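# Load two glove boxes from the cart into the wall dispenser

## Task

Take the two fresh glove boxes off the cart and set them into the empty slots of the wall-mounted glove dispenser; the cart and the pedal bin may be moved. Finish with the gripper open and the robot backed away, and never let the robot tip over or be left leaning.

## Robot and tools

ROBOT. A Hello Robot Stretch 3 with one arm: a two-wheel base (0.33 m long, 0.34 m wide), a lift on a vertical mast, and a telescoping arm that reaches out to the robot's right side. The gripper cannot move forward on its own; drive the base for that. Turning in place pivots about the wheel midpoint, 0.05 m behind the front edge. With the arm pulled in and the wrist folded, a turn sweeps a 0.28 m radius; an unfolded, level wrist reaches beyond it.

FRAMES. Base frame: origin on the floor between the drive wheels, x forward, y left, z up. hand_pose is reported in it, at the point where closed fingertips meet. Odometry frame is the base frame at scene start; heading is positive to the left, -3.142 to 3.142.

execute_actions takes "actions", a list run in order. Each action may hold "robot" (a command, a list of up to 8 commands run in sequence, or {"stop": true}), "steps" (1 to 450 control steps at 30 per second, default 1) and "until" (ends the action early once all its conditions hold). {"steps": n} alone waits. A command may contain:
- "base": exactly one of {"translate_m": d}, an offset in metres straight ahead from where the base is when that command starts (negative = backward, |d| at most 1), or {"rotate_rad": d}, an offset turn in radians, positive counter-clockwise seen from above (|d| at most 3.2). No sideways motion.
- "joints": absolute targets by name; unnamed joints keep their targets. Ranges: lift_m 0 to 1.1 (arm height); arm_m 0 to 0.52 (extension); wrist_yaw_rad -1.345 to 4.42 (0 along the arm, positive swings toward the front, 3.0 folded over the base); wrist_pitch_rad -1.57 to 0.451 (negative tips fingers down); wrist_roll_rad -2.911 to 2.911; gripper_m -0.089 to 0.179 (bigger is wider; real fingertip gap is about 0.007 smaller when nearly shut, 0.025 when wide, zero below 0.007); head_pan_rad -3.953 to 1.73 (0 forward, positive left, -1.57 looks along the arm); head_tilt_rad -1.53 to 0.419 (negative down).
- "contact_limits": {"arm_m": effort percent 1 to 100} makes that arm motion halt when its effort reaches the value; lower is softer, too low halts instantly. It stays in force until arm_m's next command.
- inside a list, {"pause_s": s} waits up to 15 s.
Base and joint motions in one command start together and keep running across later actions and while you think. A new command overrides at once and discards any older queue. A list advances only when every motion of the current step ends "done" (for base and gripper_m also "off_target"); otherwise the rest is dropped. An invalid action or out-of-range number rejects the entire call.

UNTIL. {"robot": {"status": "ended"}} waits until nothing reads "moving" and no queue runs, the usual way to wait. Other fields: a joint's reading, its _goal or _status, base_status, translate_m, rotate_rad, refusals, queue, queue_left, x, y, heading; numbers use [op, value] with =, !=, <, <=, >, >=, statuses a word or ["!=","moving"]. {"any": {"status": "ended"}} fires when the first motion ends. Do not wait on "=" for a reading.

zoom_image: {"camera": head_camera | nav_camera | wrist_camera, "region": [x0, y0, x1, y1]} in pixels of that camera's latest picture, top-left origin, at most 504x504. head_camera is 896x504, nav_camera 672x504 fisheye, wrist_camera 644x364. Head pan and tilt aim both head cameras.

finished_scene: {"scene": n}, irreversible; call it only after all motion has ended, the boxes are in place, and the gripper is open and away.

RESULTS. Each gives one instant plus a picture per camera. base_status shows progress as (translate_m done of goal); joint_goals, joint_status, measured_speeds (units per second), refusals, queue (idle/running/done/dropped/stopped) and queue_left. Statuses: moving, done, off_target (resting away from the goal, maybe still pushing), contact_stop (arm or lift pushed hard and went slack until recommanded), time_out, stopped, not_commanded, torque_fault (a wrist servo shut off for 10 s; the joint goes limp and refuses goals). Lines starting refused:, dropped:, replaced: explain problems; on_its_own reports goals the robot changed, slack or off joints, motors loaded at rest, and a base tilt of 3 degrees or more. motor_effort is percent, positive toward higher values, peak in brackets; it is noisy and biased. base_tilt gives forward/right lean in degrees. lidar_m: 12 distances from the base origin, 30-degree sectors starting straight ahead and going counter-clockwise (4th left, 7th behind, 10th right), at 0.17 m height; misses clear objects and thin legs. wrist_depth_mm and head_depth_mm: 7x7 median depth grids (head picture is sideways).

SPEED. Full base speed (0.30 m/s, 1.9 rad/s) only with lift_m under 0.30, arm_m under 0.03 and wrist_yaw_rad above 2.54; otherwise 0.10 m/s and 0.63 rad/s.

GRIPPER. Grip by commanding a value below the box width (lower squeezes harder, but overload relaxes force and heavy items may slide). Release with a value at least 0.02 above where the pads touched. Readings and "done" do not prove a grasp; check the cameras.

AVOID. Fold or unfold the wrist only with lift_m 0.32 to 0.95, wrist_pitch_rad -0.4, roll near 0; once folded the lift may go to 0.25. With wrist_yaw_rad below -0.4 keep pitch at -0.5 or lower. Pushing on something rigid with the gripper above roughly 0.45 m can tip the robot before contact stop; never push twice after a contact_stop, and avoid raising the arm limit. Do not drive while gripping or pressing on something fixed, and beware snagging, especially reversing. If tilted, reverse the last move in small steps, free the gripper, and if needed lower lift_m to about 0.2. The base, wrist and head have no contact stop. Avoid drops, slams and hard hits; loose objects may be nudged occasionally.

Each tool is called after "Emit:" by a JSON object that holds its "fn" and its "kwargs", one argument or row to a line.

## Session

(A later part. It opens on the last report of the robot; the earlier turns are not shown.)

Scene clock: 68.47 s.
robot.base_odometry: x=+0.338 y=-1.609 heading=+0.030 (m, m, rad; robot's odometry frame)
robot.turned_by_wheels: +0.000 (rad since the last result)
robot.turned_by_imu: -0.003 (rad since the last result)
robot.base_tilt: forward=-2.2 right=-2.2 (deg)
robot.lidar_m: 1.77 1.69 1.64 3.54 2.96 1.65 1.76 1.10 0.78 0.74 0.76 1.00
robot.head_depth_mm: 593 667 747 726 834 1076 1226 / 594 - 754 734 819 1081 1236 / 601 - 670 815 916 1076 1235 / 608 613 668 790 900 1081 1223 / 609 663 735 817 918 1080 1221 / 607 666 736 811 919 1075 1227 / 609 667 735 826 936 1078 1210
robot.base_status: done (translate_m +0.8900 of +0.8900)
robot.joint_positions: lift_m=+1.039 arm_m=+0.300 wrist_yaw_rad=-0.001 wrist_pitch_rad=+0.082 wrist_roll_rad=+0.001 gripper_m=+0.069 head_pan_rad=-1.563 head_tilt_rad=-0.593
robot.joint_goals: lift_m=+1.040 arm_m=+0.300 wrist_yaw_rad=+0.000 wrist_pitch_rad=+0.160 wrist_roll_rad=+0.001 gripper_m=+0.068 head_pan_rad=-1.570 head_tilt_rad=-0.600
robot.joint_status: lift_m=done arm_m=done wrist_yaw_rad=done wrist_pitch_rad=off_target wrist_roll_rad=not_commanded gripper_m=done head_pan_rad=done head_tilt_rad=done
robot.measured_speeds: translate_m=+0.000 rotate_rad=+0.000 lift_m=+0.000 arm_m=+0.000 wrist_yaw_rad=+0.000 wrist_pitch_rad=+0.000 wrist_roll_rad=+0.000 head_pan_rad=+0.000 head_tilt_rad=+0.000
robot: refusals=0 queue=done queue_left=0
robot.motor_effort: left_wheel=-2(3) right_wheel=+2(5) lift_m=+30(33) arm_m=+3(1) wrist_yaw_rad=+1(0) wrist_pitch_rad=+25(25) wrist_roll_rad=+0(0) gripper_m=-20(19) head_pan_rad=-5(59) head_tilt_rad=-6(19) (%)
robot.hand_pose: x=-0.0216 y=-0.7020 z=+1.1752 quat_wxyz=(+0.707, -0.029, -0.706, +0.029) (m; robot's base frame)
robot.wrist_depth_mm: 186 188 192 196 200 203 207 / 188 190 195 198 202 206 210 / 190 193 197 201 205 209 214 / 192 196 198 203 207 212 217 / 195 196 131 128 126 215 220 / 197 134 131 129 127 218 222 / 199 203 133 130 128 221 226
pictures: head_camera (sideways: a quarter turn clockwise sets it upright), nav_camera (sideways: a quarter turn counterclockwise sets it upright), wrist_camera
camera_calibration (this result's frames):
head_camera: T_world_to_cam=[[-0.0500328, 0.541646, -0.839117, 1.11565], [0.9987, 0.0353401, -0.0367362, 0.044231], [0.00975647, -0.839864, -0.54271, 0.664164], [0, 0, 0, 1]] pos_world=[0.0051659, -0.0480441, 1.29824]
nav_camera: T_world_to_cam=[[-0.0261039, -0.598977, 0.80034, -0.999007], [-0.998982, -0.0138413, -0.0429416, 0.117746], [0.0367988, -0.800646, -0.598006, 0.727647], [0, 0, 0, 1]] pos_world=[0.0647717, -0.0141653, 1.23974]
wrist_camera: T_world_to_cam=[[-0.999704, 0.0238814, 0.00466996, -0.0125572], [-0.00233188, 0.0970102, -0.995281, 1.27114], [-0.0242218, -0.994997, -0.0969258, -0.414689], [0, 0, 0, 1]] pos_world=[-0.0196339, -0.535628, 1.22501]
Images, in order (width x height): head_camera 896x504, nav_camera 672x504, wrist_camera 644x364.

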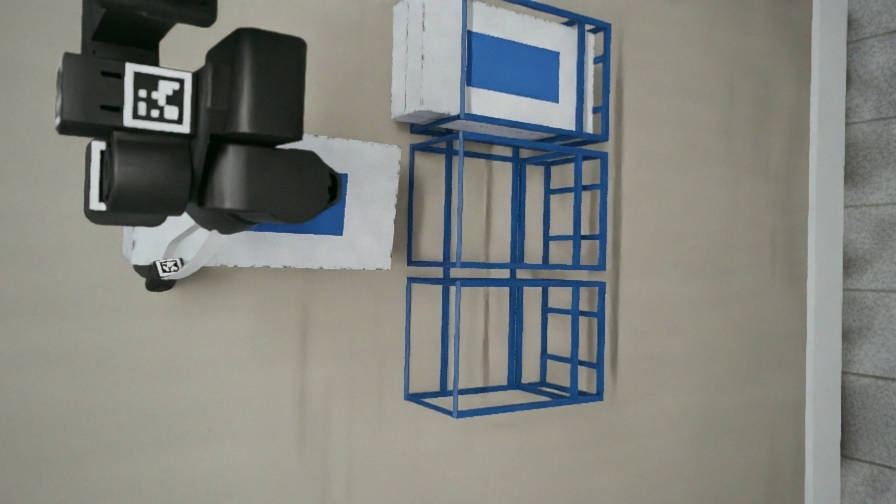

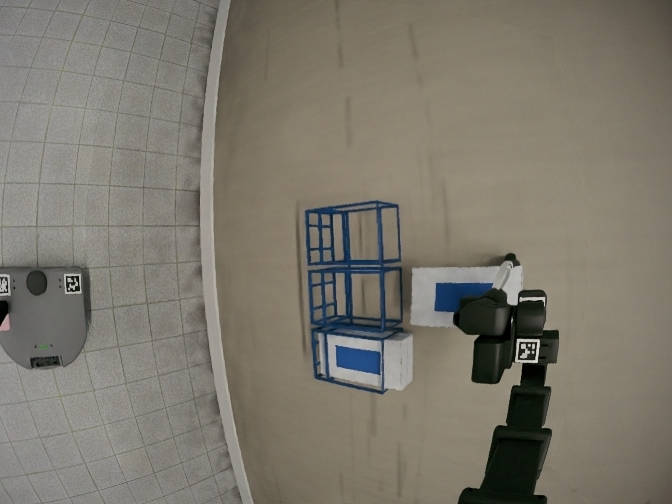

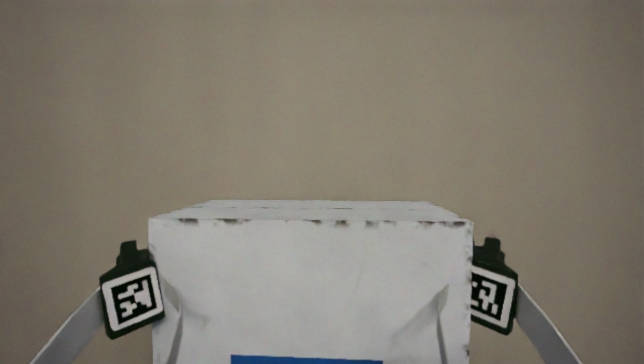

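Emit:
{"fn": "execute_actions", "kwargs": {
  "actions": [
    {"robot":{"base":{"translate_m":-0.006},"joints":{"lift_m":0.985,"arm_m":0.303}},"steps":100,"until":{"robot":{"status":"ended"}}}
  ]
}}

Emit:
{"fn": "zoom_image", "kwargs": {
  "camera": "head_camera",
  "region": [300,80,620,320]
}}

Scene clock: 69.87 s.
robot.base_odometry: x=+0.332 y=-1.610 heading=+0.030 (m, m, rad; robot's odometry frame)
robot.turned_by_wheels: +0.000 (rad since the last result)
robot.turned_by_imu: +0.000 (rad since the last result)
robot.base_tilt: forward=-2.2 right=-2.2 (deg)
robot.lidar_m: 1.77 1.70 1.64 3.56 2.95 1.64 1.76 1.10 0.78 0.74 0.76 1.01
robot.head_depth_mm: 609 648 749 726 833 1081 1241 / 608 647 - 738 802 1081 1235 / 608 648 - 839 897 1083 1229 / 607 648 681 818 917 1077 1222 / 609 665 736 817 915 1081 1226 / 609 666 738 823 919 1075 1225 / 609 666 734 824 934 1082 1225
robot.base_status: done (translate_m -0.0060 of -0.0060)
robot.joint_positions: lift_m=+0.985 arm_m=+0.303 wrist_yaw_rad=-0.001 wrist_pitch_rad=+0.083 wrist_roll_rad=+0.001 gripper_m=+0.069 head_pan_rad=-1.563 head_tilt_rad=-0.593
robot.joint_goals: lift_m=+0.985 arm_m=+0.303 wrist_yaw_rad=+0.000 wrist_pitch_rad=+0.160 wrist_roll_rad=+0.001 gripper_m=+0.068 head_pan_rad=-1.570 head_tilt_rad=-0.600
robot.joint_status: lift_m=done arm_m=done wrist_yaw_rad=done wrist_pitch_rad=off_target wrist_roll_rad=not_commanded gripper_m=done head_pan_rad=done head_tilt_rad=done
robot.measured_speeds: translate_m=+0.000 rotate_rad=+0.000 lift_m=+0.000 arm_m=+0.000 wrist_yaw_rad=+0.000 wrist_pitch_rad=+0.000 wrist_roll_rad=+0.000 head_pan_rad=+0.000 head_tilt_rad=+0.000
robot: refusals=0 queue=done queue_left=0
robot.motor_effort: left_wheel=-1(6) right_wheel=+2(3) lift_m=+17(31) arm_m=+3(4) wrist_yaw_rad=+0(1) wrist_pitch_rad=+25(25) wrist_roll_rad=+0(0) gripper_m=-20(21) head_pan_rad=-6(5) head_tilt_rad=-4(5) (%)
robot.hand_pose: x=-0.0216 y=-0.7050 z=+1.1213 quat_wxyz=(+0.707, -0.029, -0.706, +0.029) (m; robot's base frame)
robot.wrist_depth_mm: 183 186 189 193 197 201 205 / 185 189 192 195 200 203 208 / 188 190 195 198 202 206 210 / 190 193 197 201 205 209 214 / 193 194 131 128 126 211 217 / 194 134 132 129 127 215 220 / - 200 133 130 128 219 223
pictures: head_camera (sideways: a quarter turn clockwise sets it upright), nav_camera (sideways: a quarter turn counterclockwise sets it upright), wrist_camera
camera_calibration (this result's frames):
head_camera: T_world_to_cam=[[-0.0500328, 0.541646, -0.839116, 1.11565], [0.9987, 0.03534, -0.0367362, 0.0442309], [0.00975637, -0.839864, -0.54271, 0.664164], [0, 0, 0, 1]] pos_world=[0.00516589, -0.0480441, 1.29824]
nav_camera: T_world_to_cam=[[-0.0261039, -0.598978, 0.80034, -0.999007], [-0.998982, -0.0138412, -0.0429416, 0.117746], [0.0367987, -0.800646, -0.598006, 0.727647], [0, 0, 0, 1]] pos_world=[0.0647717, -0.0141653, 1.23974]
wrist_camera: T_world_to_cam=[[-0.999704, 0.0238736, 0.00464939, -0.012213], [-0.00233373, 0.0961232, -0.995367, 1.21725], [-0.0242099, -0.995083, -0.0960391, -0.423962], [0, 0, 0, 1]] pos_world=[-0.0196327, -0.538591, 1.17095]
Images, in order (width x height): head_camera 896x504, nav_camera 672x504, wrist_camera 644x364.

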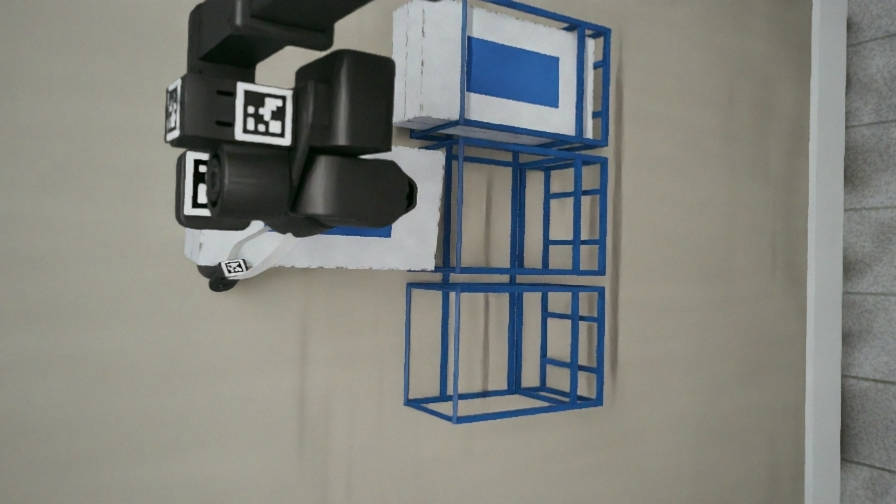

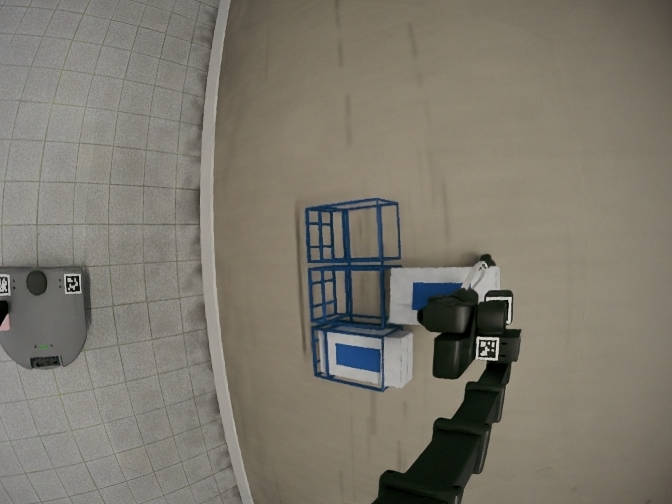

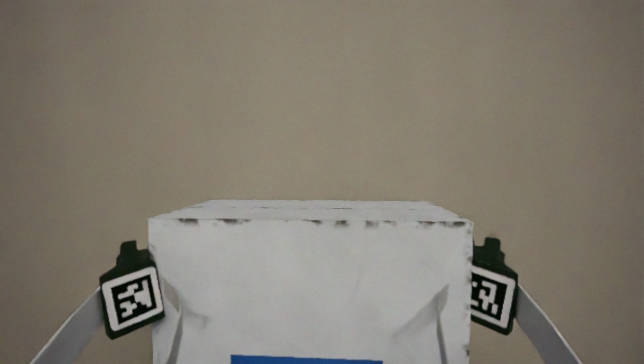

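Region (300, 80, 620, 320) of head_camera's 896x504 image, scaled by 1.575, with more detail than that image has; it fills the top 378 rows of this view, and the rest is white.

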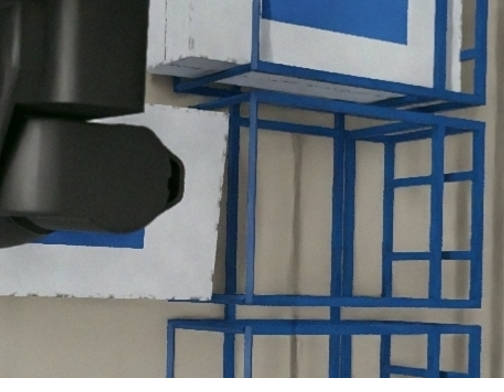

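Emit:
{"fn": "execute_actions", "kwargs": {
  "actions": [
    {"robot":{"base":{"translate_m":-0.005}},"steps":100,"until":{"robot":{"status":"ended"}}},
    {"robot":{"joints":{"lift_m":0.95}},"steps":100,"until":{"robot":{"status":"ended"}}}
  ]
}}

Emit:
{"fn": "zoom_image", "kwargs": {
  "camera": "head_camera",
  "region": [300,80,620,320]
}}

Scene clock: 71.90 s.
robot.base_odometry: x=+0.327 y=-1.610 heading=+0.030 (m, m, rad; robot's odometry frame)
robot.turned_by_wheels: +0.000 (rad since the last result)
robot.turned_by_imu: +0.000 (rad since the last result)
robot.base_tilt: forward=-2.2 right=-2.2 (deg)
robot.lidar_m: 1.78 1.69 1.64 3.54 2.95 1.64 1.76 1.10 0.78 0.74 0.76 1.01
robot.head_depth_mm: 607 666 - 734 933 1082 1236 / 609 658 - 748 801 1080 1237 / 606 657 - 837 907 1078 1229 / 608 658 678 813 917 1073 1228 / 608 668 737 813 903 1085 1229 / 608 667 737 811 898 1079 1217 / 608 668 735 825 936 1073 1227
robot.base_status: done (translate_m -0.0050 of -0.0050)
robot.joint_positions: lift_m=+0.950 arm_m=+0.303 wrist_yaw_rad=+0.005 wrist_pitch_rad=+0.091 wrist_roll_rad=+0.003 gripper_m=+0.069 head_pan_rad=-1.563 head_tilt_rad=-0.593
robot.joint_goals: lift_m=+0.950 arm_m=+0.303 wrist_yaw_rad=+0.000 wrist_pitch_rad=+0.160 wrist_roll_rad=+0.003 gripper_m=+0.068 head_pan_rad=-1.570 head_tilt_rad=-0.600
robot.joint_status: lift_m=done arm_m=done wrist_yaw_rad=done wrist_pitch_rad=off_target wrist_roll_rad=not_commanded gripper_m=done head_pan_rad=done head_tilt_rad=done
robot.measured_speeds: translate_m=+0.000 rotate_rad=+0.000 lift_m=+0.000 arm_m=+0.000 wrist_yaw_rad=+0.000 wrist_pitch_rad=+0.000 wrist_roll_rad=+0.000 head_pan_rad=+0.000 head_tilt_rad=+0.000
robot: refusals=0 queue=done queue_left=0
robot.motor_effort: left_wheel=-1(6) right_wheel=-1(3) lift_m=+17(17) arm_m=+3(4) wrist_yaw_rad=-3(4) wrist_pitch_rad=+23(28) wrist_roll_rad=-1(3) gripper_m=-20(21) head_pan_rad=-5(5) head_tilt_rad=-4(5) (%)
robot.hand_pose: x=-0.0201 y=-0.7050 z=+1.0882 quat_wxyz=(+0.706, -0.030, -0.707, +0.034) (m; robot's base frame)
robot.wrist_depth_mm: 185 188 191 194 197 201 204 / 186 190 193 197 200 203 207 / 189 191 195 199 202 206 210 / 191 193 197 200 204 208 213 / 193 194 131 129 127 211 216 / 196 133 132 129 127 214 218 / - 199 132 130 128 216 220
pictures: head_camera (sideways: a quarter turn clockwise sets it upright), nav_camera (sideways: a quarter turn counterclockwise sets it upright), wrist_camera
camera_calibration (this result's frames):
head_camera: T_world_to_cam=[[-0.050035, 0.541848, -0.838986, 1.11548], [0.9987, 0.03535, -0.0367295, 0.0442223], [0.00975637, -0.839733, -0.542912, 0.664427], [0, 0, 0, 1]] pos_world=[0.00516594, -0.0480432, 1.29822]
nav_camera: T_world_to_cam=[[-0.0261017, -0.59917, 0.800196, -0.998819], [-0.998982, -0.013832, -0.0429431, 0.117748], [0.0367986, -0.800502, -0.598199, 0.727898], [0, 0, 0, 1]] pos_world=[0.0647716, -0.0141503, 1.23974]
wrist_camera: T_world_to_cam=[[-0.999833, 0.0181473, 0.00237373, -0.0121876], [-0.000759079, 0.0884689, -0.996079, 1.17978], [-0.0182861, -0.995914, -0.0884403, -0.435894], [0, 0, 0, 1]] pos_world=[-0.0192608, -0.538266, 1.13663]
Images, in order (width x height): head_camera 896x504, nav_camera 672x504, wrist_camera 644x364.

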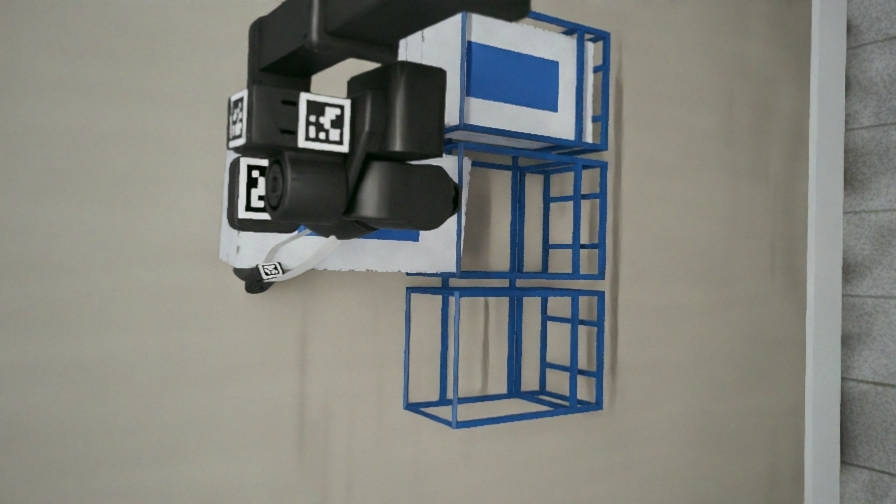

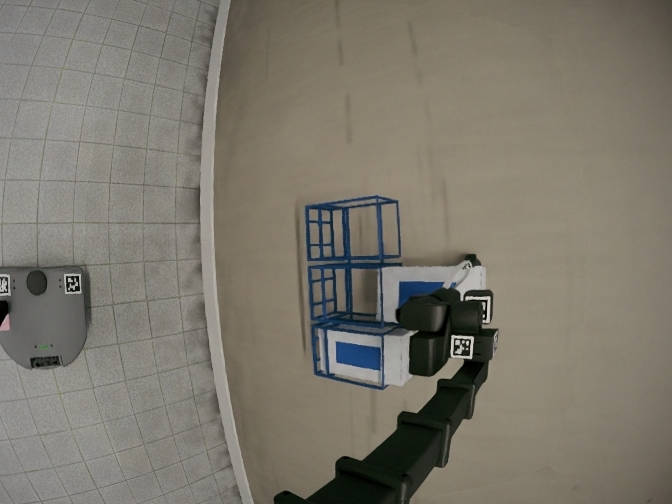

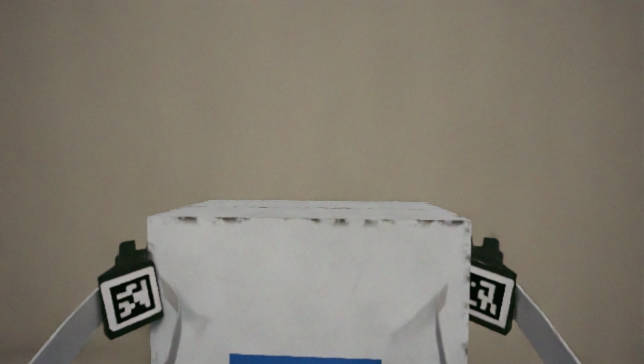

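Region (300, 80, 620, 320) of head_camera's 896x504 image, scaled by 1.575, with more detail than that image has; it fills the top 378 rows of this view, and the rest is white.

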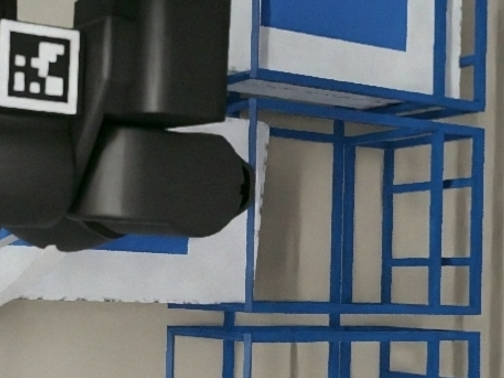

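Emit:
{"fn": "execute_actions", "kwargs": {
  "actions": [
    {"robot":{"base":{"translate_m":-0.004}},"steps":100,"until":{"robot":{"status":"ended"}}},
    {"robot":{"joints":{"lift_m":0.88}},"steps":100,"until":{"robot":{"status":"ended"}}}
  ]
}}

Scene clock: 74.27 s.
robot.base_odometry: x=+0.323 y=-1.610 heading=+0.030 (m, m, rad; robot's odometry frame)
robot.turned_by_wheels: +0.000 (rad since the last result)
robot.turned_by_imu: -0.001 (rad since the last result)
robot.base_tilt: forward=-2.2 right=-2.2 (deg)
robot.lidar_m: 1.78 1.70 1.64 3.55 2.94 1.63 1.76 1.10 0.78 0.74 0.76 1.01
robot.head_depth_mm: 608 664 738 - 884 1106 1236 / 608 663 728 - 802 1083 1227 / 608 666 701 - 917 1084 1234 / 609 666 690 748 906 1078 1228 / 606 666 736 810 900 1085 1226 / 611 666 738 808 915 1078 1220 / 608 668 735 822 934 1079 1224
robot.base_status: done (translate_m -0.0040 of -0.0040)
robot.joint_positions: lift_m=+0.880 arm_m=+0.303 wrist_yaw_rad=+0.010 wrist_pitch_rad=+0.091 wrist_roll_rad=+0.008 gripper_m=+0.069 head_pan_rad=-1.563 head_tilt_rad=-0.593
robot.joint_goals: lift_m=+0.880 arm_m=+0.303 wrist_yaw_rad=+0.000 wrist_pitch_rad=+0.160 wrist_roll_rad=+0.008 gripper_m=+0.068 head_pan_rad=-1.570 head_tilt_rad=-0.600
robot.joint_status: lift_m=done arm_m=done wrist_yaw_rad=done wrist_pitch_rad=off_target wrist_roll_rad=not_commanded gripper_m=done head_pan_rad=done head_tilt_rad=done
robot.measured_speeds: translate_m=+0.000 rotate_rad=+0.000 lift_m=+0.000 arm_m=+0.000 wrist_yaw_rad=+0.000 wrist_pitch_rad=+0.000 wrist_roll_rad=+0.000 head_pan_rad=+0.000 head_tilt_rad=+0.000
robot: refusals=0 queue=done queue_left=0
robot.motor_effort: left_wheel=+0(4) right_wheel=-1(4) lift_m=+16(18) arm_m=+3(3) wrist_yaw_rad=-7(7) wrist_pitch_rad=+22(23) wrist_roll_rad=-3(2) gripper_m=-21(21) head_pan_rad=-5(5) head_tilt_rad=-5(5) (%)
robot.hand_pose: x=-0.0189 y=-0.7050 z=+1.0183 quat_wxyz=(+0.704, -0.028, -0.709, +0.035) (m; robot's base frame)
robot.wrist_depth_mm: 185 188 191 194 197 201 203 / 188 190 193 196 200 202 207 / 190 193 196 200 201 206 209 / 192 194 197 201 204 208 211 / 195 195 131 129 127 210 215 / 197 132 131 129 127 215 217 / - 200 132 130 128 217 220
pictures: head_camera (sideways: a quarter turn clockwise sets it upright), nav_camera (sideways: a quarter turn counterclockwise sets it upright), wrist_camera
camera_calibration (this result's frames):
head_camera: T_world_to_cam=[[-0.0500343, 0.541848, -0.838986, 1.11548], [0.9987, 0.0353488, -0.0367295, 0.0442223], [0.00975537, -0.839733, -0.542912, 0.664427], [0, 0, 0, 1]] pos_world=[0.00516589, -0.0480432, 1.29822]
nav_camera: T_world_to_cam=[[-0.0261025, -0.59917, 0.800196, -0.998819], [-0.998982, -0.0138308, -0.0429431, 0.117748], [0.0367976, -0.800502, -0.598199, 0.727898], [0, 0, 0, 1]] pos_world=[0.0647716, -0.0141504, 1.23974]
wrist_camera: T_world_to_cam=[[-0.999912, 0.0130436, -0.00240476, -0.00955368], [0.00355003, 0.0885043, -0.996069, 1.11019], [-0.0127795, -0.99599, -0.0885429, -0.441896], [0, 0, 0, 1]] pos_world=[-0.0191413, -0.538257, 1.06668]
Images, in order (width x height): head_camera 896x504, nav_camera 672x504, wrist_camera 644x364.

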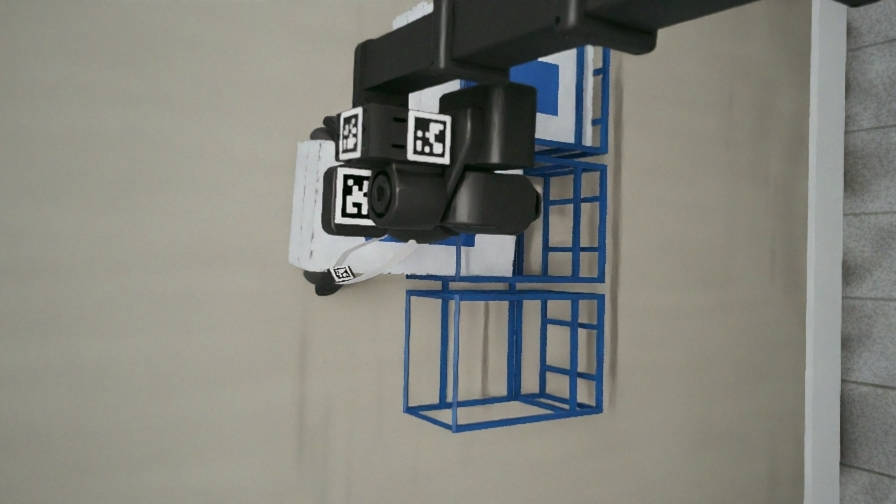

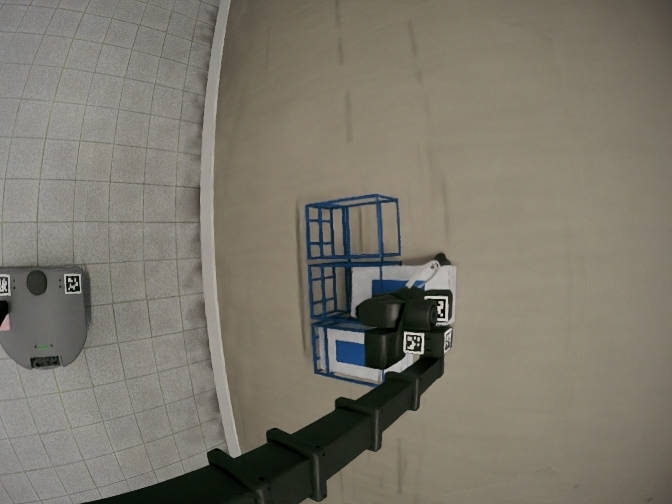

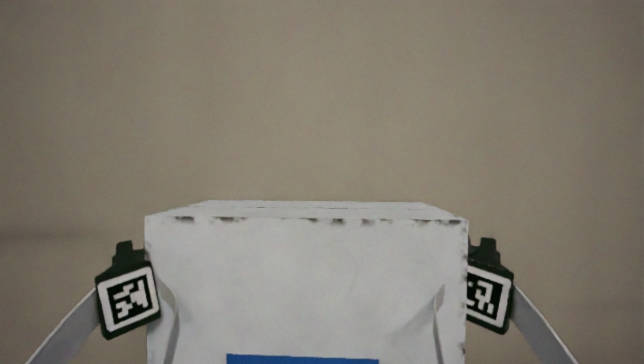

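Emit:
{"fn": "execute_actions", "kwargs": {
  "actions": [
    {"robot":{"base":{"translate_m":0.006}},"steps":100,"until":{"robot":{"status":"ended"}}},
    {"robot":{"joints":{"lift_m":0.845}},"steps":100,"until":{"robot":{"status":"ended"}}}
  ]
}}

Scene clock: 76.70 s.
robot.base_odometry: x=+0.329 y=-1.610 heading=+0.030 (m, m, rad; robot's odometry frame)
robot.turned_by_wheels: +0.000 (rad since the last result)
robot.turned_by_imu: -0.001 (rad since the last result)
robot.base_tilt: forward=-2.3 right=-2.2 (deg)
robot.lidar_m: 1.77 1.69 1.64 3.55 2.94 1.65 1.76 1.10 0.78 0.74 0.76 1.00
robot.head_depth_mm: 608 666 737 726 - 1133 1239 / 606 663 736 - 974 1075 1245 / 607 666 708 - 976 1078 1235 / 608 668 714 764 928 1076 1226 / 608 664 736 808 920 1078 1223 / 607 666 736 824 919 1082 1222 / 608 665 739 826 936 1084 1217
robot.base_status: done (translate_m +0.0060 of +0.0060)
robot.joint_positions: lift_m=+0.845 arm_m=+0.303 wrist_yaw_rad=+0.004 wrist_pitch_rad=+0.090 wrist_roll_rad=+0.006 gripper_m=+0.069 head_pan_rad=-1.563 head_tilt_rad=-0.593
robot.joint_goals: lift_m=+0.845 arm_m=+0.303 wrist_yaw_rad=+0.000 wrist_pitch_rad=+0.160 wrist_roll_rad=+0.006 gripper_m=+0.068 head_pan_rad=-1.570 head_tilt_rad=-0.600
robot.joint_status: lift_m=done arm_m=done wrist_yaw_rad=done wrist_pitch_rad=off_target wrist_roll_rad=not_commanded gripper_m=done head_pan_rad=done head_tilt_rad=done
robot.measured_speeds: translate_m=+0.000 rotate_rad=+0.000 lift_m=+0.000 arm_m=+0.000 wrist_yaw_rad=+0.000 wrist_pitch_rad=+0.000 wrist_roll_rad=+0.000 head_pan_rad=+0.000 head_tilt_rad=+0.000
robot: refusals=0 queue=done queue_left=0
robot.motor_effort: left_wheel=-1(6) right_wheel=+2(3) lift_m=+16(16) arm_m=+3(3) wrist_yaw_rad=-3(7) wrist_pitch_rad=+23(23) wrist_roll_rad=-2(3) gripper_m=-20(20) head_pan_rad=-4(5) head_tilt_rad=-5(5) (%)
robot.hand_pose: x=-0.0204 y=-0.7050 z=+0.9829 quat_wxyz=(+0.705, -0.030, -0.708, +0.033) (m; robot's base frame)
robot.wrist_depth_mm: 184 187 190 195 197 201 205 / 187 189 193 196 199 204 207 / 189 192 195 198 203 205 211 / 191 193 196 201 204 208 213 / 193 194 131 129 126 212 215 / 195 133 131 129 127 214 219 / - 199 132 130 128 162 170
pictures: head_camera (sideways: a quarter turn clockwise sets it upright), nav_camera (sideways: a quarter turn counterclockwise sets it upright), wrist_camera
camera_calibration (this result's frames):
head_camera: T_world_to_cam=[[-0.0500344, 0.541848, -0.838986, 1.11548], [0.9987, 0.035349, -0.0367295, 0.0442222], [0.00975547, -0.839733, -0.542912, 0.664428], [0, 0, 0, 1]] pos_world=[0.00516589, -0.0480432, 1.29822]
nav_camera: T_world_to_cam=[[-0.0261024, -0.59917, 0.800196, -0.998819], [-0.998982, -0.0138309, -0.0429431, 0.117748], [0.0367977, -0.800502, -0.598199, 0.727898], [0, 0, 0, 1]] pos_world=[0.0647716, -0.0141503, 1.23974]
wrist_camera: T_world_to_cam=[[-0.999824, 0.0187396, -0.000423778, -0.0089884], [0.00210348, 0.0897054, -0.995966, 1.07573], [-0.018626, -0.995792, -0.089729, -0.443864], [0, 0, 0, 1]] pos_world=[-0.019517, -0.538326, 1.03156]
Images, in order (width x height): head_camera 896x504, nav_camera 672x504, wrist_camera 644x364.

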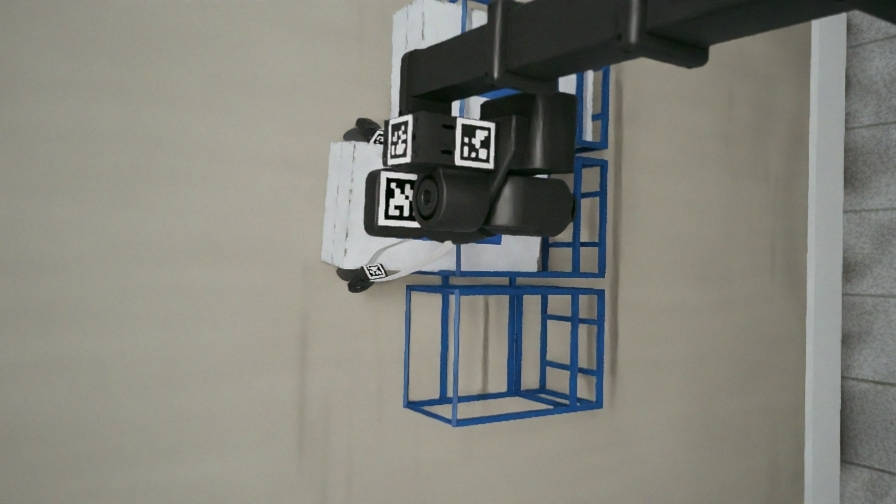

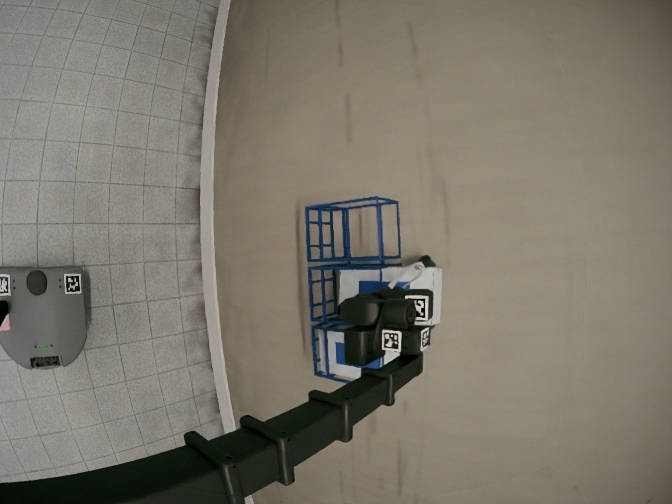

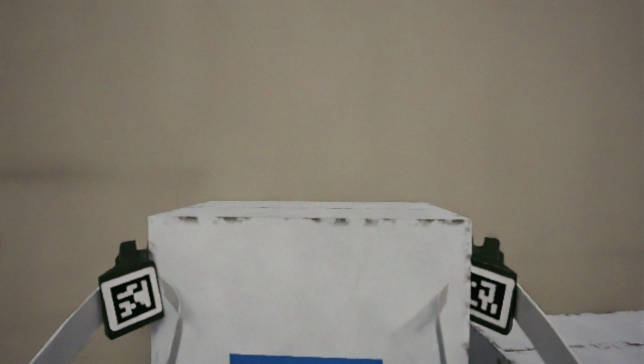

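Emit:
{"fn": "execute_actions", "kwargs": {
  "actions": [
    {"robot":[{"joints":{"lift_m":0.825}},{"joints":{"gripper_m":0.155,"wrist_pitch_rad":0.07}},{"pause_s":0.3},{"joints":{"lift_m":0.90}},{"joints":{"arm_m":0.0,"head_tilt_rad":-0.7}}],"steps":300,"until":{"robot":{"status":"ended"}}},
    {"steps":200,"until":{"robot":{"status":"ended"}}}
  ]
}}

Scene clock: 84.03 s.
robot.base_odometry: x=+0.329 y=-1.610 heading=+0.030 (m, m, rad; robot's odometry frame)
robot.turned_by_wheels: +0.000 (rad since the last result)
robot.turned_by_imu: -0.002 (rad since the last result)
robot.base_tilt: forward=-2.2 right=-2.3 (deg)
robot.lidar_m: 1.77 1.70 1.64 3.55 2.95 1.64 1.76 1.10 0.78 0.74 0.76 1.00
robot.head_depth_mm: 616 687 733 782 1041 - - / 616 684 742 779 1039 - - / 617 684 732 760 - - - / 616 686 744 792 1026 1280 1215 / 617 686 771 859 1039 1253 1225 / 618 686 771 870 1034 1250 1210 / 620 685 773 885 1036 1248 1213
robot.base_status: done (translate_m +0.0060 of +0.0060)
robot.joint_positions: lift_m=+0.900 arm_m=+0.000 wrist_yaw_rad=+0.001 wrist_pitch_rad=+0.047 wrist_roll_rad=+0.004 gripper_m=+0.155 head_pan_rad=-1.563 head_tilt_rad=-0.691
robot.joint_goals: lift_m=+0.900 arm_m=+0.000 wrist_yaw_rad=+0.000 wrist_pitch_rad=+0.070 wrist_roll_rad=+0.004 gripper_m=+0.155 head_pan_rad=-1.570 head_tilt_rad=-0.700
robot.joint_status: lift_m=done arm_m=done wrist_yaw_rad=done wrist_pitch_rad=done wrist_roll_rad=not_commanded gripper_m=done head_pan_rad=done head_tilt_rad=done
robot.measured_speeds: translate_m=+0.000 rotate_rad=+0.000 lift_m=+0.000 arm_m=+0.000 wrist_yaw_rad=+0.000 wrist_pitch_rad=+0.000 wrist_roll_rad=+0.000 head_pan_rad=+0.000 head_tilt_rad=+0.000
robot: refusals=0 queue=done queue_left=0
robot.motor_effort: left_wheel=-1(1) right_wheel=+1(1) lift_m=+28(29) arm_m=-3(0) wrist_yaw_rad=-1(3) wrist_pitch_rad=+8(23) wrist_roll_rad=-1(2) gripper_m=+0(83) head_pan_rad=-5(4) head_tilt_rad=-6(20) (%)
robot.hand_pose: x=-0.0211 y=-0.4024 z=+1.0263 quat_wxyz=(+0.706, -0.016, -0.708, +0.017) (m; robot's base frame)
robot.wrist_depth_mm: 458 465 473 485 492 501 513 / 465 471 482 495 504 511 523 / 472 484 491 499 511 526 531 / 487 489 503 512 523 531 542 / 494 495 509 515 520 538 554 / 498 511 511 433 449 - 564 / 513 521 523 444 457 568 583
pictures: head_camera (sideways: a quarter turn clockwise sets it upright), nav_camera (sideways: a quarter turn counterclockwise sets it upright), wrist_camera
camera_calibration (this result's frames):
head_camera: T_world_to_cam=[[-0.0506444, 0.621576, -0.781715, 1.04082], [0.998673, 0.0388195, -0.0338332, 0.0404472], [0.00931588, -0.782391, -0.622718, 0.768253], [0, 0, 0, 1]] pos_world=[0.00516128, -0.0474453, 1.2934]
nav_camera: T_world_to_cam=[[-0.0255237, -0.674817, 0.737543, -0.917158], [-0.999014, -0.00958553, -0.0433426, 0.118263], [0.0363181, -0.737923, -0.673907, 0.826383], [0, 0, 0, 1]] pos_world=[0.0647243, -0.00797325, 1.23848]
wrist_camera: T_world_to_cam=[[-0.999761, 0.0217521, 0.00229956, -0.0169777], [0.00059116, 0.131963, -0.991254, 1.1039], [-0.0218653, -0.991016, -0.131944, -0.0934615], [0, 0, 0, 1]] pos_world=[-0.0196698, -0.237927, 1.08196]
Images, in order (width x height): head_camera 896x504, nav_camera 672x504, wrist_camera 644x364.

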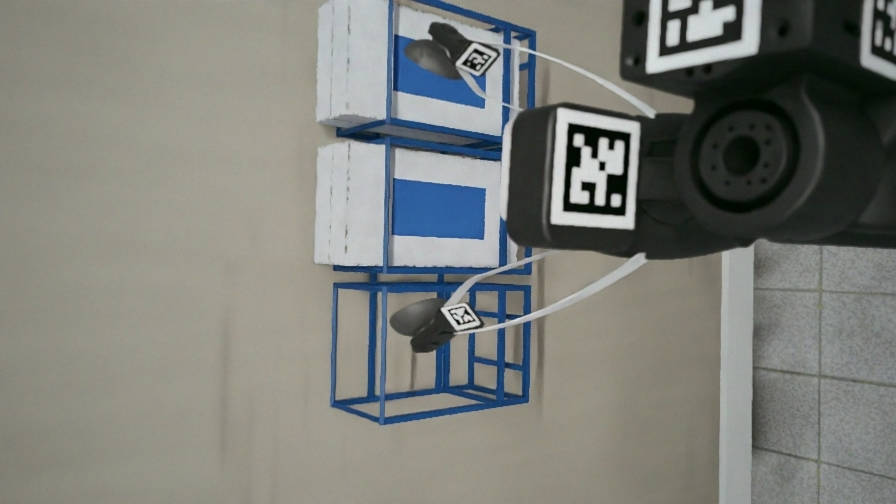

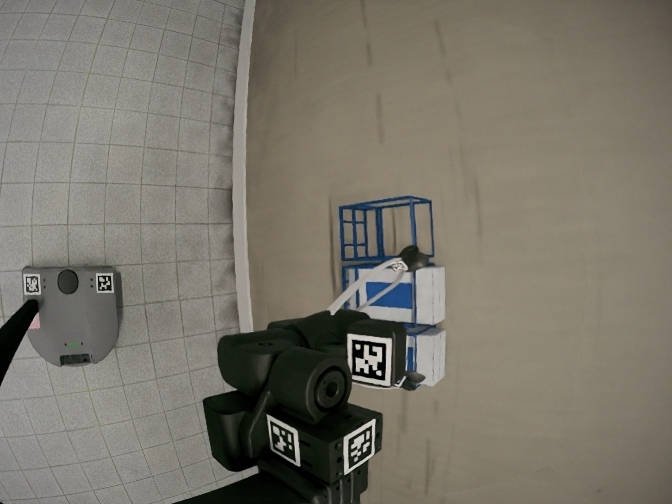

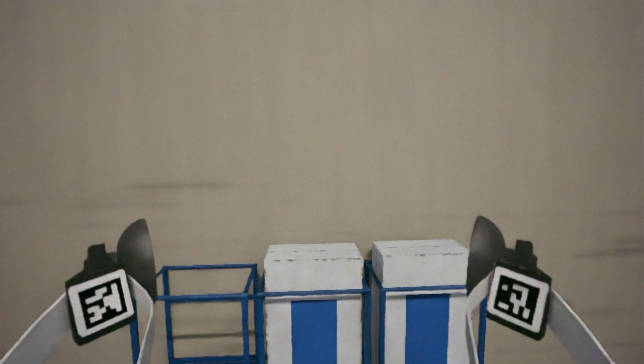

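Emit:
{"fn": "execute_actions", "kwargs": {
  "actions": [
    {"robot":[{"base":{"translate_m":-0.881},"joints":{"gripper_m":0.179,"wrist_pitch_rad":0.0}},{"base":{"rotate_rad":-1.48}},{"base":{"translate_m":-0.61},"joints":{"lift_m":0.80}}],"steps":450,"until":{"robot":{"status":"ended"}}},
    {"steps":300,"until":{"robot":{"status":"ended"}}}
  ]
}}

Scene clock: 104.97 s.
robot.base_odometry: x=-0.625 y=-1.030 heading=-1.450 (m, m, rad; robot's odometry frame)
robot.turned_by_wheels: -1.480 (rad since the last result)
robot.turned_by_imu: -1.465 (rad since the last result)
robot.base_tilt: forward=-2.2 right=-2.2 (deg)
robot.lidar_m: 1.38 1.46 2.07 2.14 2.19 2.98 2.92 1.48 0.68 0.66 1.14 1.42
robot.head_depth_mm: 903 1002 1106 1019 1085 1191 - / 910 1009 1117 1013 1106 1223 - / 918 1018 1087 843 1129 - - / 926 1031 1099 876 1129 1242 1209 / 935 1037 1180 1287 1469 1347 1217 / 942 1050 1184 1359 1564 1412 1223 / 952 1059 1197 1376 1591 1403 1224
robot.base_status: done (translate_m -0.6100 of -0.6100)
robot.joint_positions: lift_m=+0.800 arm_m=+0.000 wrist_yaw_rad=+0.001 wrist_pitch_rad=-0.018 wrist_roll_rad=+0.004 gripper_m=+0.179 head_pan_rad=-1.563 head_tilt_rad=-0.691
robot.joint_goals: lift_m=+0.800 arm_m=+0.000 wrist_yaw_rad=+0.000 wrist_pitch_rad=+0.000 wrist_roll_rad=+0.004 gripper_m=+0.179 head_pan_rad=-1.570 head_tilt_rad=-0.700
robot.joint_status: lift_m=done arm_m=done wrist_yaw_rad=done wrist_pitch_rad=done wrist_roll_rad=not_commanded gripper_m=done head_pan_rad=done head_tilt_rad=done
robot.measured_speeds: translate_m=+0.000 rotate_rad=+0.000 lift_m=+0.000 arm_m=+0.000 wrist_yaw_rad=+0.000 wrist_pitch_rad=+0.000 wrist_roll_rad=+0.000 head_pan_rad=+0.000 head_tilt_rad=+0.000
robot: refusals=0 queue=done queue_left=0
robot.motor_effort: left_wheel=+2(5) right_wheel=-2(3) lift_m=+14(28) arm_m=-3(3) wrist_yaw_rad=-1(1) wrist_pitch_rad=+6(7) wrist_roll_rad=-1(1) gripper_m=+0(81) head_pan_rad=-5(4) head_tilt_rad=-6(6) (%)
robot.hand_pose: x=-0.0211 y=-0.4011 z=+0.9105 quat_wxyz=(+0.706, +0.007, -0.708, -0.006) (m; robot's base frame)
robot.wrist_depth_mm: 816 808 797 804 794 789 788 / 833 832 827 823 819 805 803 / 857 849 854 830 838 831 843 / 890 882 864 500 860 846 858 / 935 910 901 502 806 889 879 / 927 936 903 511 659 614 904 / 996 966 767 468 464 458 944
pictures: head_camera (sideways: a quarter turn clockwise sets it upright), nav_camera (sideways: a quarter turn counterclockwise sets it upright), wrist_camera
camera_calibration (this result's frames):
head_camera: T_world_to_cam=[[-0.0506429, 0.621628, -0.781674, 1.04077], [0.998673, 0.0388187, -0.0338311, 0.0404445], [0.00931323, -0.78235, -0.622769, 0.76832], [0, 0, 0, 1]] pos_world=[0.00516113, -0.0474447, 1.2934]
nav_camera: T_world_to_cam=[[-0.0255253, -0.674866, 0.737499, -0.9171], [-0.999014, -0.0095797, -0.0433427, 0.118263], [0.0363155, -0.737878, -0.673956, 0.826447], [0, 0, 0, 1]] pos_world=[0.0647242, -0.00796925, 1.23847]
wrist_camera: T_world_to_cam=[[-0.999759, 0.0216061, 0.00379029, -0.018171], [0.000521252, 0.196139, -0.980576, 1.00492], [-0.0219298, -0.980338, -0.196103, -0.044734], [0, 0, 0, 1]] pos_world=[-0.0196715, -0.240566, 0.976699]
Images, in order (width x height): head_camera 896x504, nav_camera 672x504, wrist_camera 644x364.

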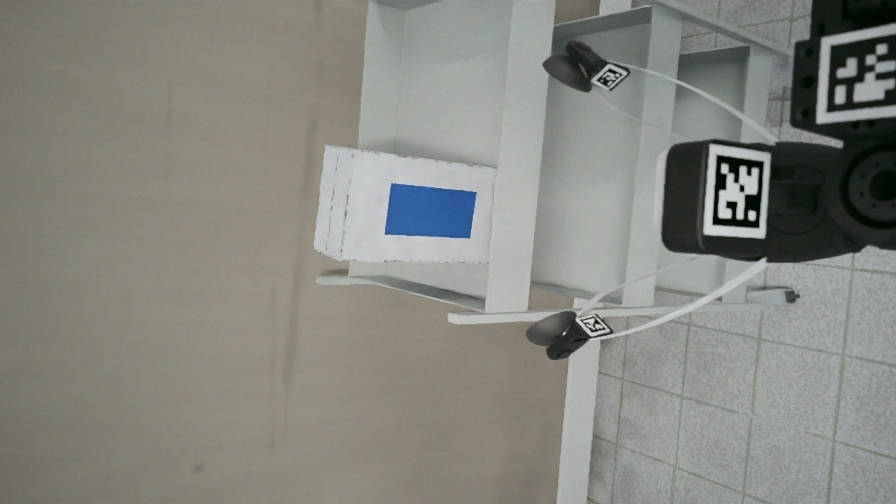

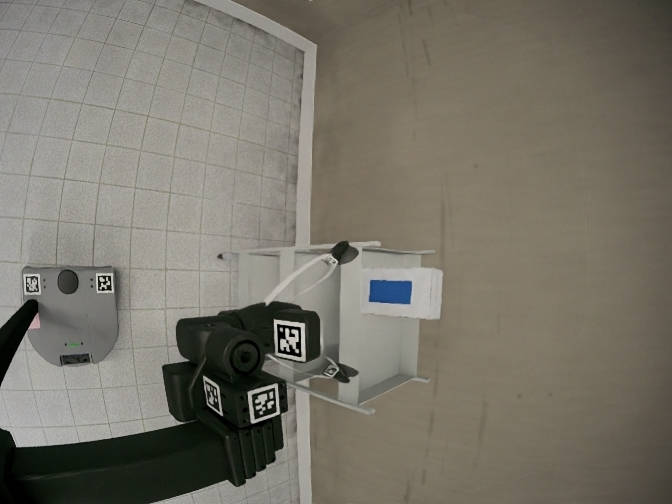

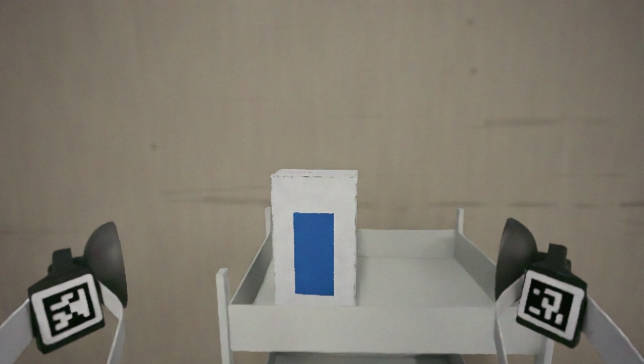

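Emit:
{"fn": "execute_actions", "kwargs": {
  "actions": [
    {"robot":[{"joints":{"lift_m":0.765,"arm_m":0.27,"head_tilt_rad":-0.5}}],"steps":450,"until":{"robot":{"status":"ended"}}}
  ]
}}

Scene clock: 108.13 s.
robot.base_odometry: x=-0.625 y=-1.030 heading=-1.450 (m, m, rad; robot's odometry frame)
robot.turned_by_wheels: +0.000 (rad since the last result)
robot.turned_by_imu: -0.001 (rad since the last result)
robot.base_tilt: forward=-2.3 right=-2.2 (deg)
robot.lidar_m: 1.38 1.45 2.07 2.14 2.18 2.99 2.92 1.47 0.68 0.66 1.14 1.42
robot.head_depth_mm: 894 962 1044 1131 1026 893 - / 903 966 1053 1139 1051 - 1143 / 904 978 1062 1120 802 - 1146 / 912 987 1072 1140 835 1068 1142 / 919 991 1084 1185 1284 1130 1251 / 926 1001 1095 1206 1328 1498 1344 / 932 1013 1102 1214 1349 1488 1346
robot.base_status: done (translate_m -0.6100 of -0.6100)
robot.joint_positions: lift_m=+0.765 arm_m=+0.270 wrist_yaw_rad=+0.001 wrist_pitch_rad=-0.018 wrist_roll_rad=+0.004 gripper_m=+0.179 head_pan_rad=-1.563 head_tilt_rad=-0.507
robot.joint_goals: lift_m=+0.765 arm_m=+0.270 wrist_yaw_rad=+0.000 wrist_pitch_rad=+0.000 wrist_roll_rad=+0.004 gripper_m=+0.179 head_pan_rad=-1.570 head_tilt_rad=-0.500
robot.joint_status: lift_m=done arm_m=done wrist_yaw_rad=done wrist_pitch_rad=done wrist_roll_rad=not_commanded gripper_m=done head_pan_rad=done head_tilt_rad=done
robot.measured_speeds: translate_m=+0.000 rotate_rad=+0.000 lift_m=+0.000 arm_m=+0.000 wrist_yaw_rad=+0.000 wrist_pitch_rad=+0.000 wrist_roll_rad=+0.000 head_pan_rad=+0.000 head_tilt_rad=+0.000
robot: refusals=0 queue=done queue_left=0
robot.motor_effort: left_wheel=+2(3) right_wheel=-2(2) lift_m=+13(14) arm_m=+3(2) wrist_yaw_rad=+0(1) wrist_pitch_rad=+6(6) wrist_roll_rad=-1(1) gripper_m=+0(0) head_pan_rad=-6(5) head_tilt_rad=+4(26) (%)
robot.hand_pose: x=-0.0211 y=-0.6704 z=+0.8753 quat_wxyz=(+0.706, +0.007, -0.708, -0.006) (m; robot's base frame)
robot.wrist_depth_mm: 546 546 548 540 537 538 535 / 565 565 558 559 549 553 548 / 573 581 570 567 565 563 565 / 594 594 584 233 583 579 573 / 615 608 223 213 591 599 594 / 634 625 230 219 507 515 613 / 666 653 238 227 401 440 399
pictures: head_camera (sideways: a quarter turn clockwise sets it upright), nav_camera (sideways: a quarter turn counterclockwise sets it upright), wrist_camera
camera_calibration (this result's frames):
head_camera: T_world_to_cam=[[-0.0494654, 0.468165, -0.882255, 1.17191], [0.998725, 0.0320985, -0.0389626, 0.0471335], [0.0100781, -0.883058, -0.469156, 0.568459], [0, 0, 0, 1]] pos_world=[0.00516642, -0.048176, 1.30245]
nav_camera: T_world_to_cam=[[-0.0266482, -0.528594, 0.848456, -1.06174], [-0.998954, -0.017468, -0.0422577, 0.11686], [0.037158, -0.848695, -0.527576, 0.636014], [0, 0, 0, 1]] pos_world=[0.0648116, -0.0194044, 1.24132]
wrist_camera: T_world_to_cam=[[-0.999759, 0.0216226, 0.0038025, -0.0122242], [0.000524181, 0.19666, -0.980472, 1.02355], [-0.0219481, -0.980233, -0.196624, -0.315081], [0, 0, 0, 1]] pos_world=[-0.0196732, -0.50988, 0.941655]
Images, in order (width x height): head_camera 896x504, nav_camera 672x504, wrist_camera 644x364.

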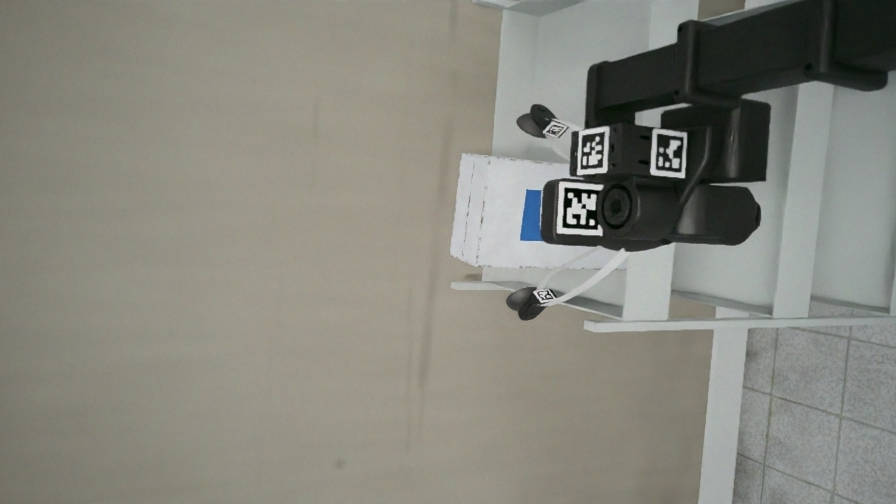

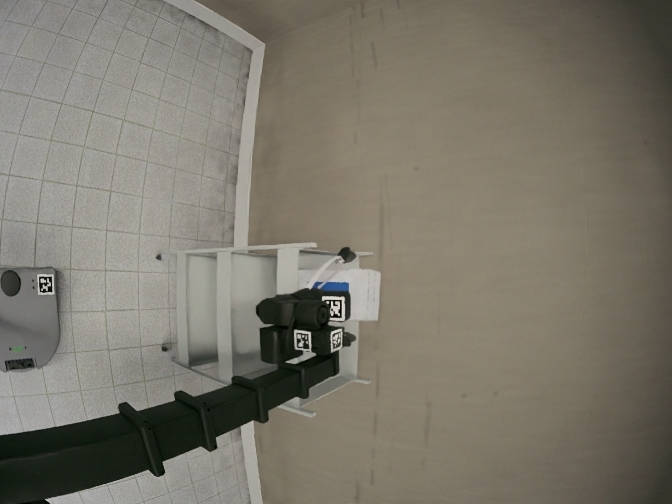

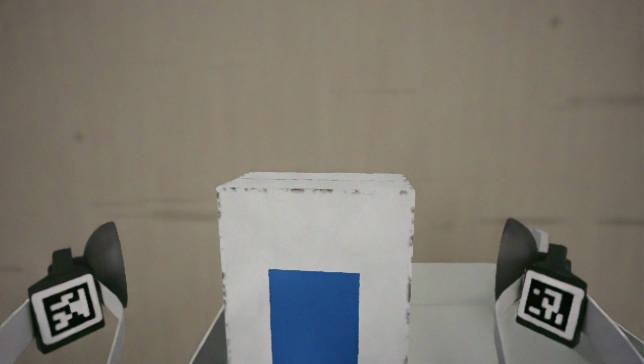

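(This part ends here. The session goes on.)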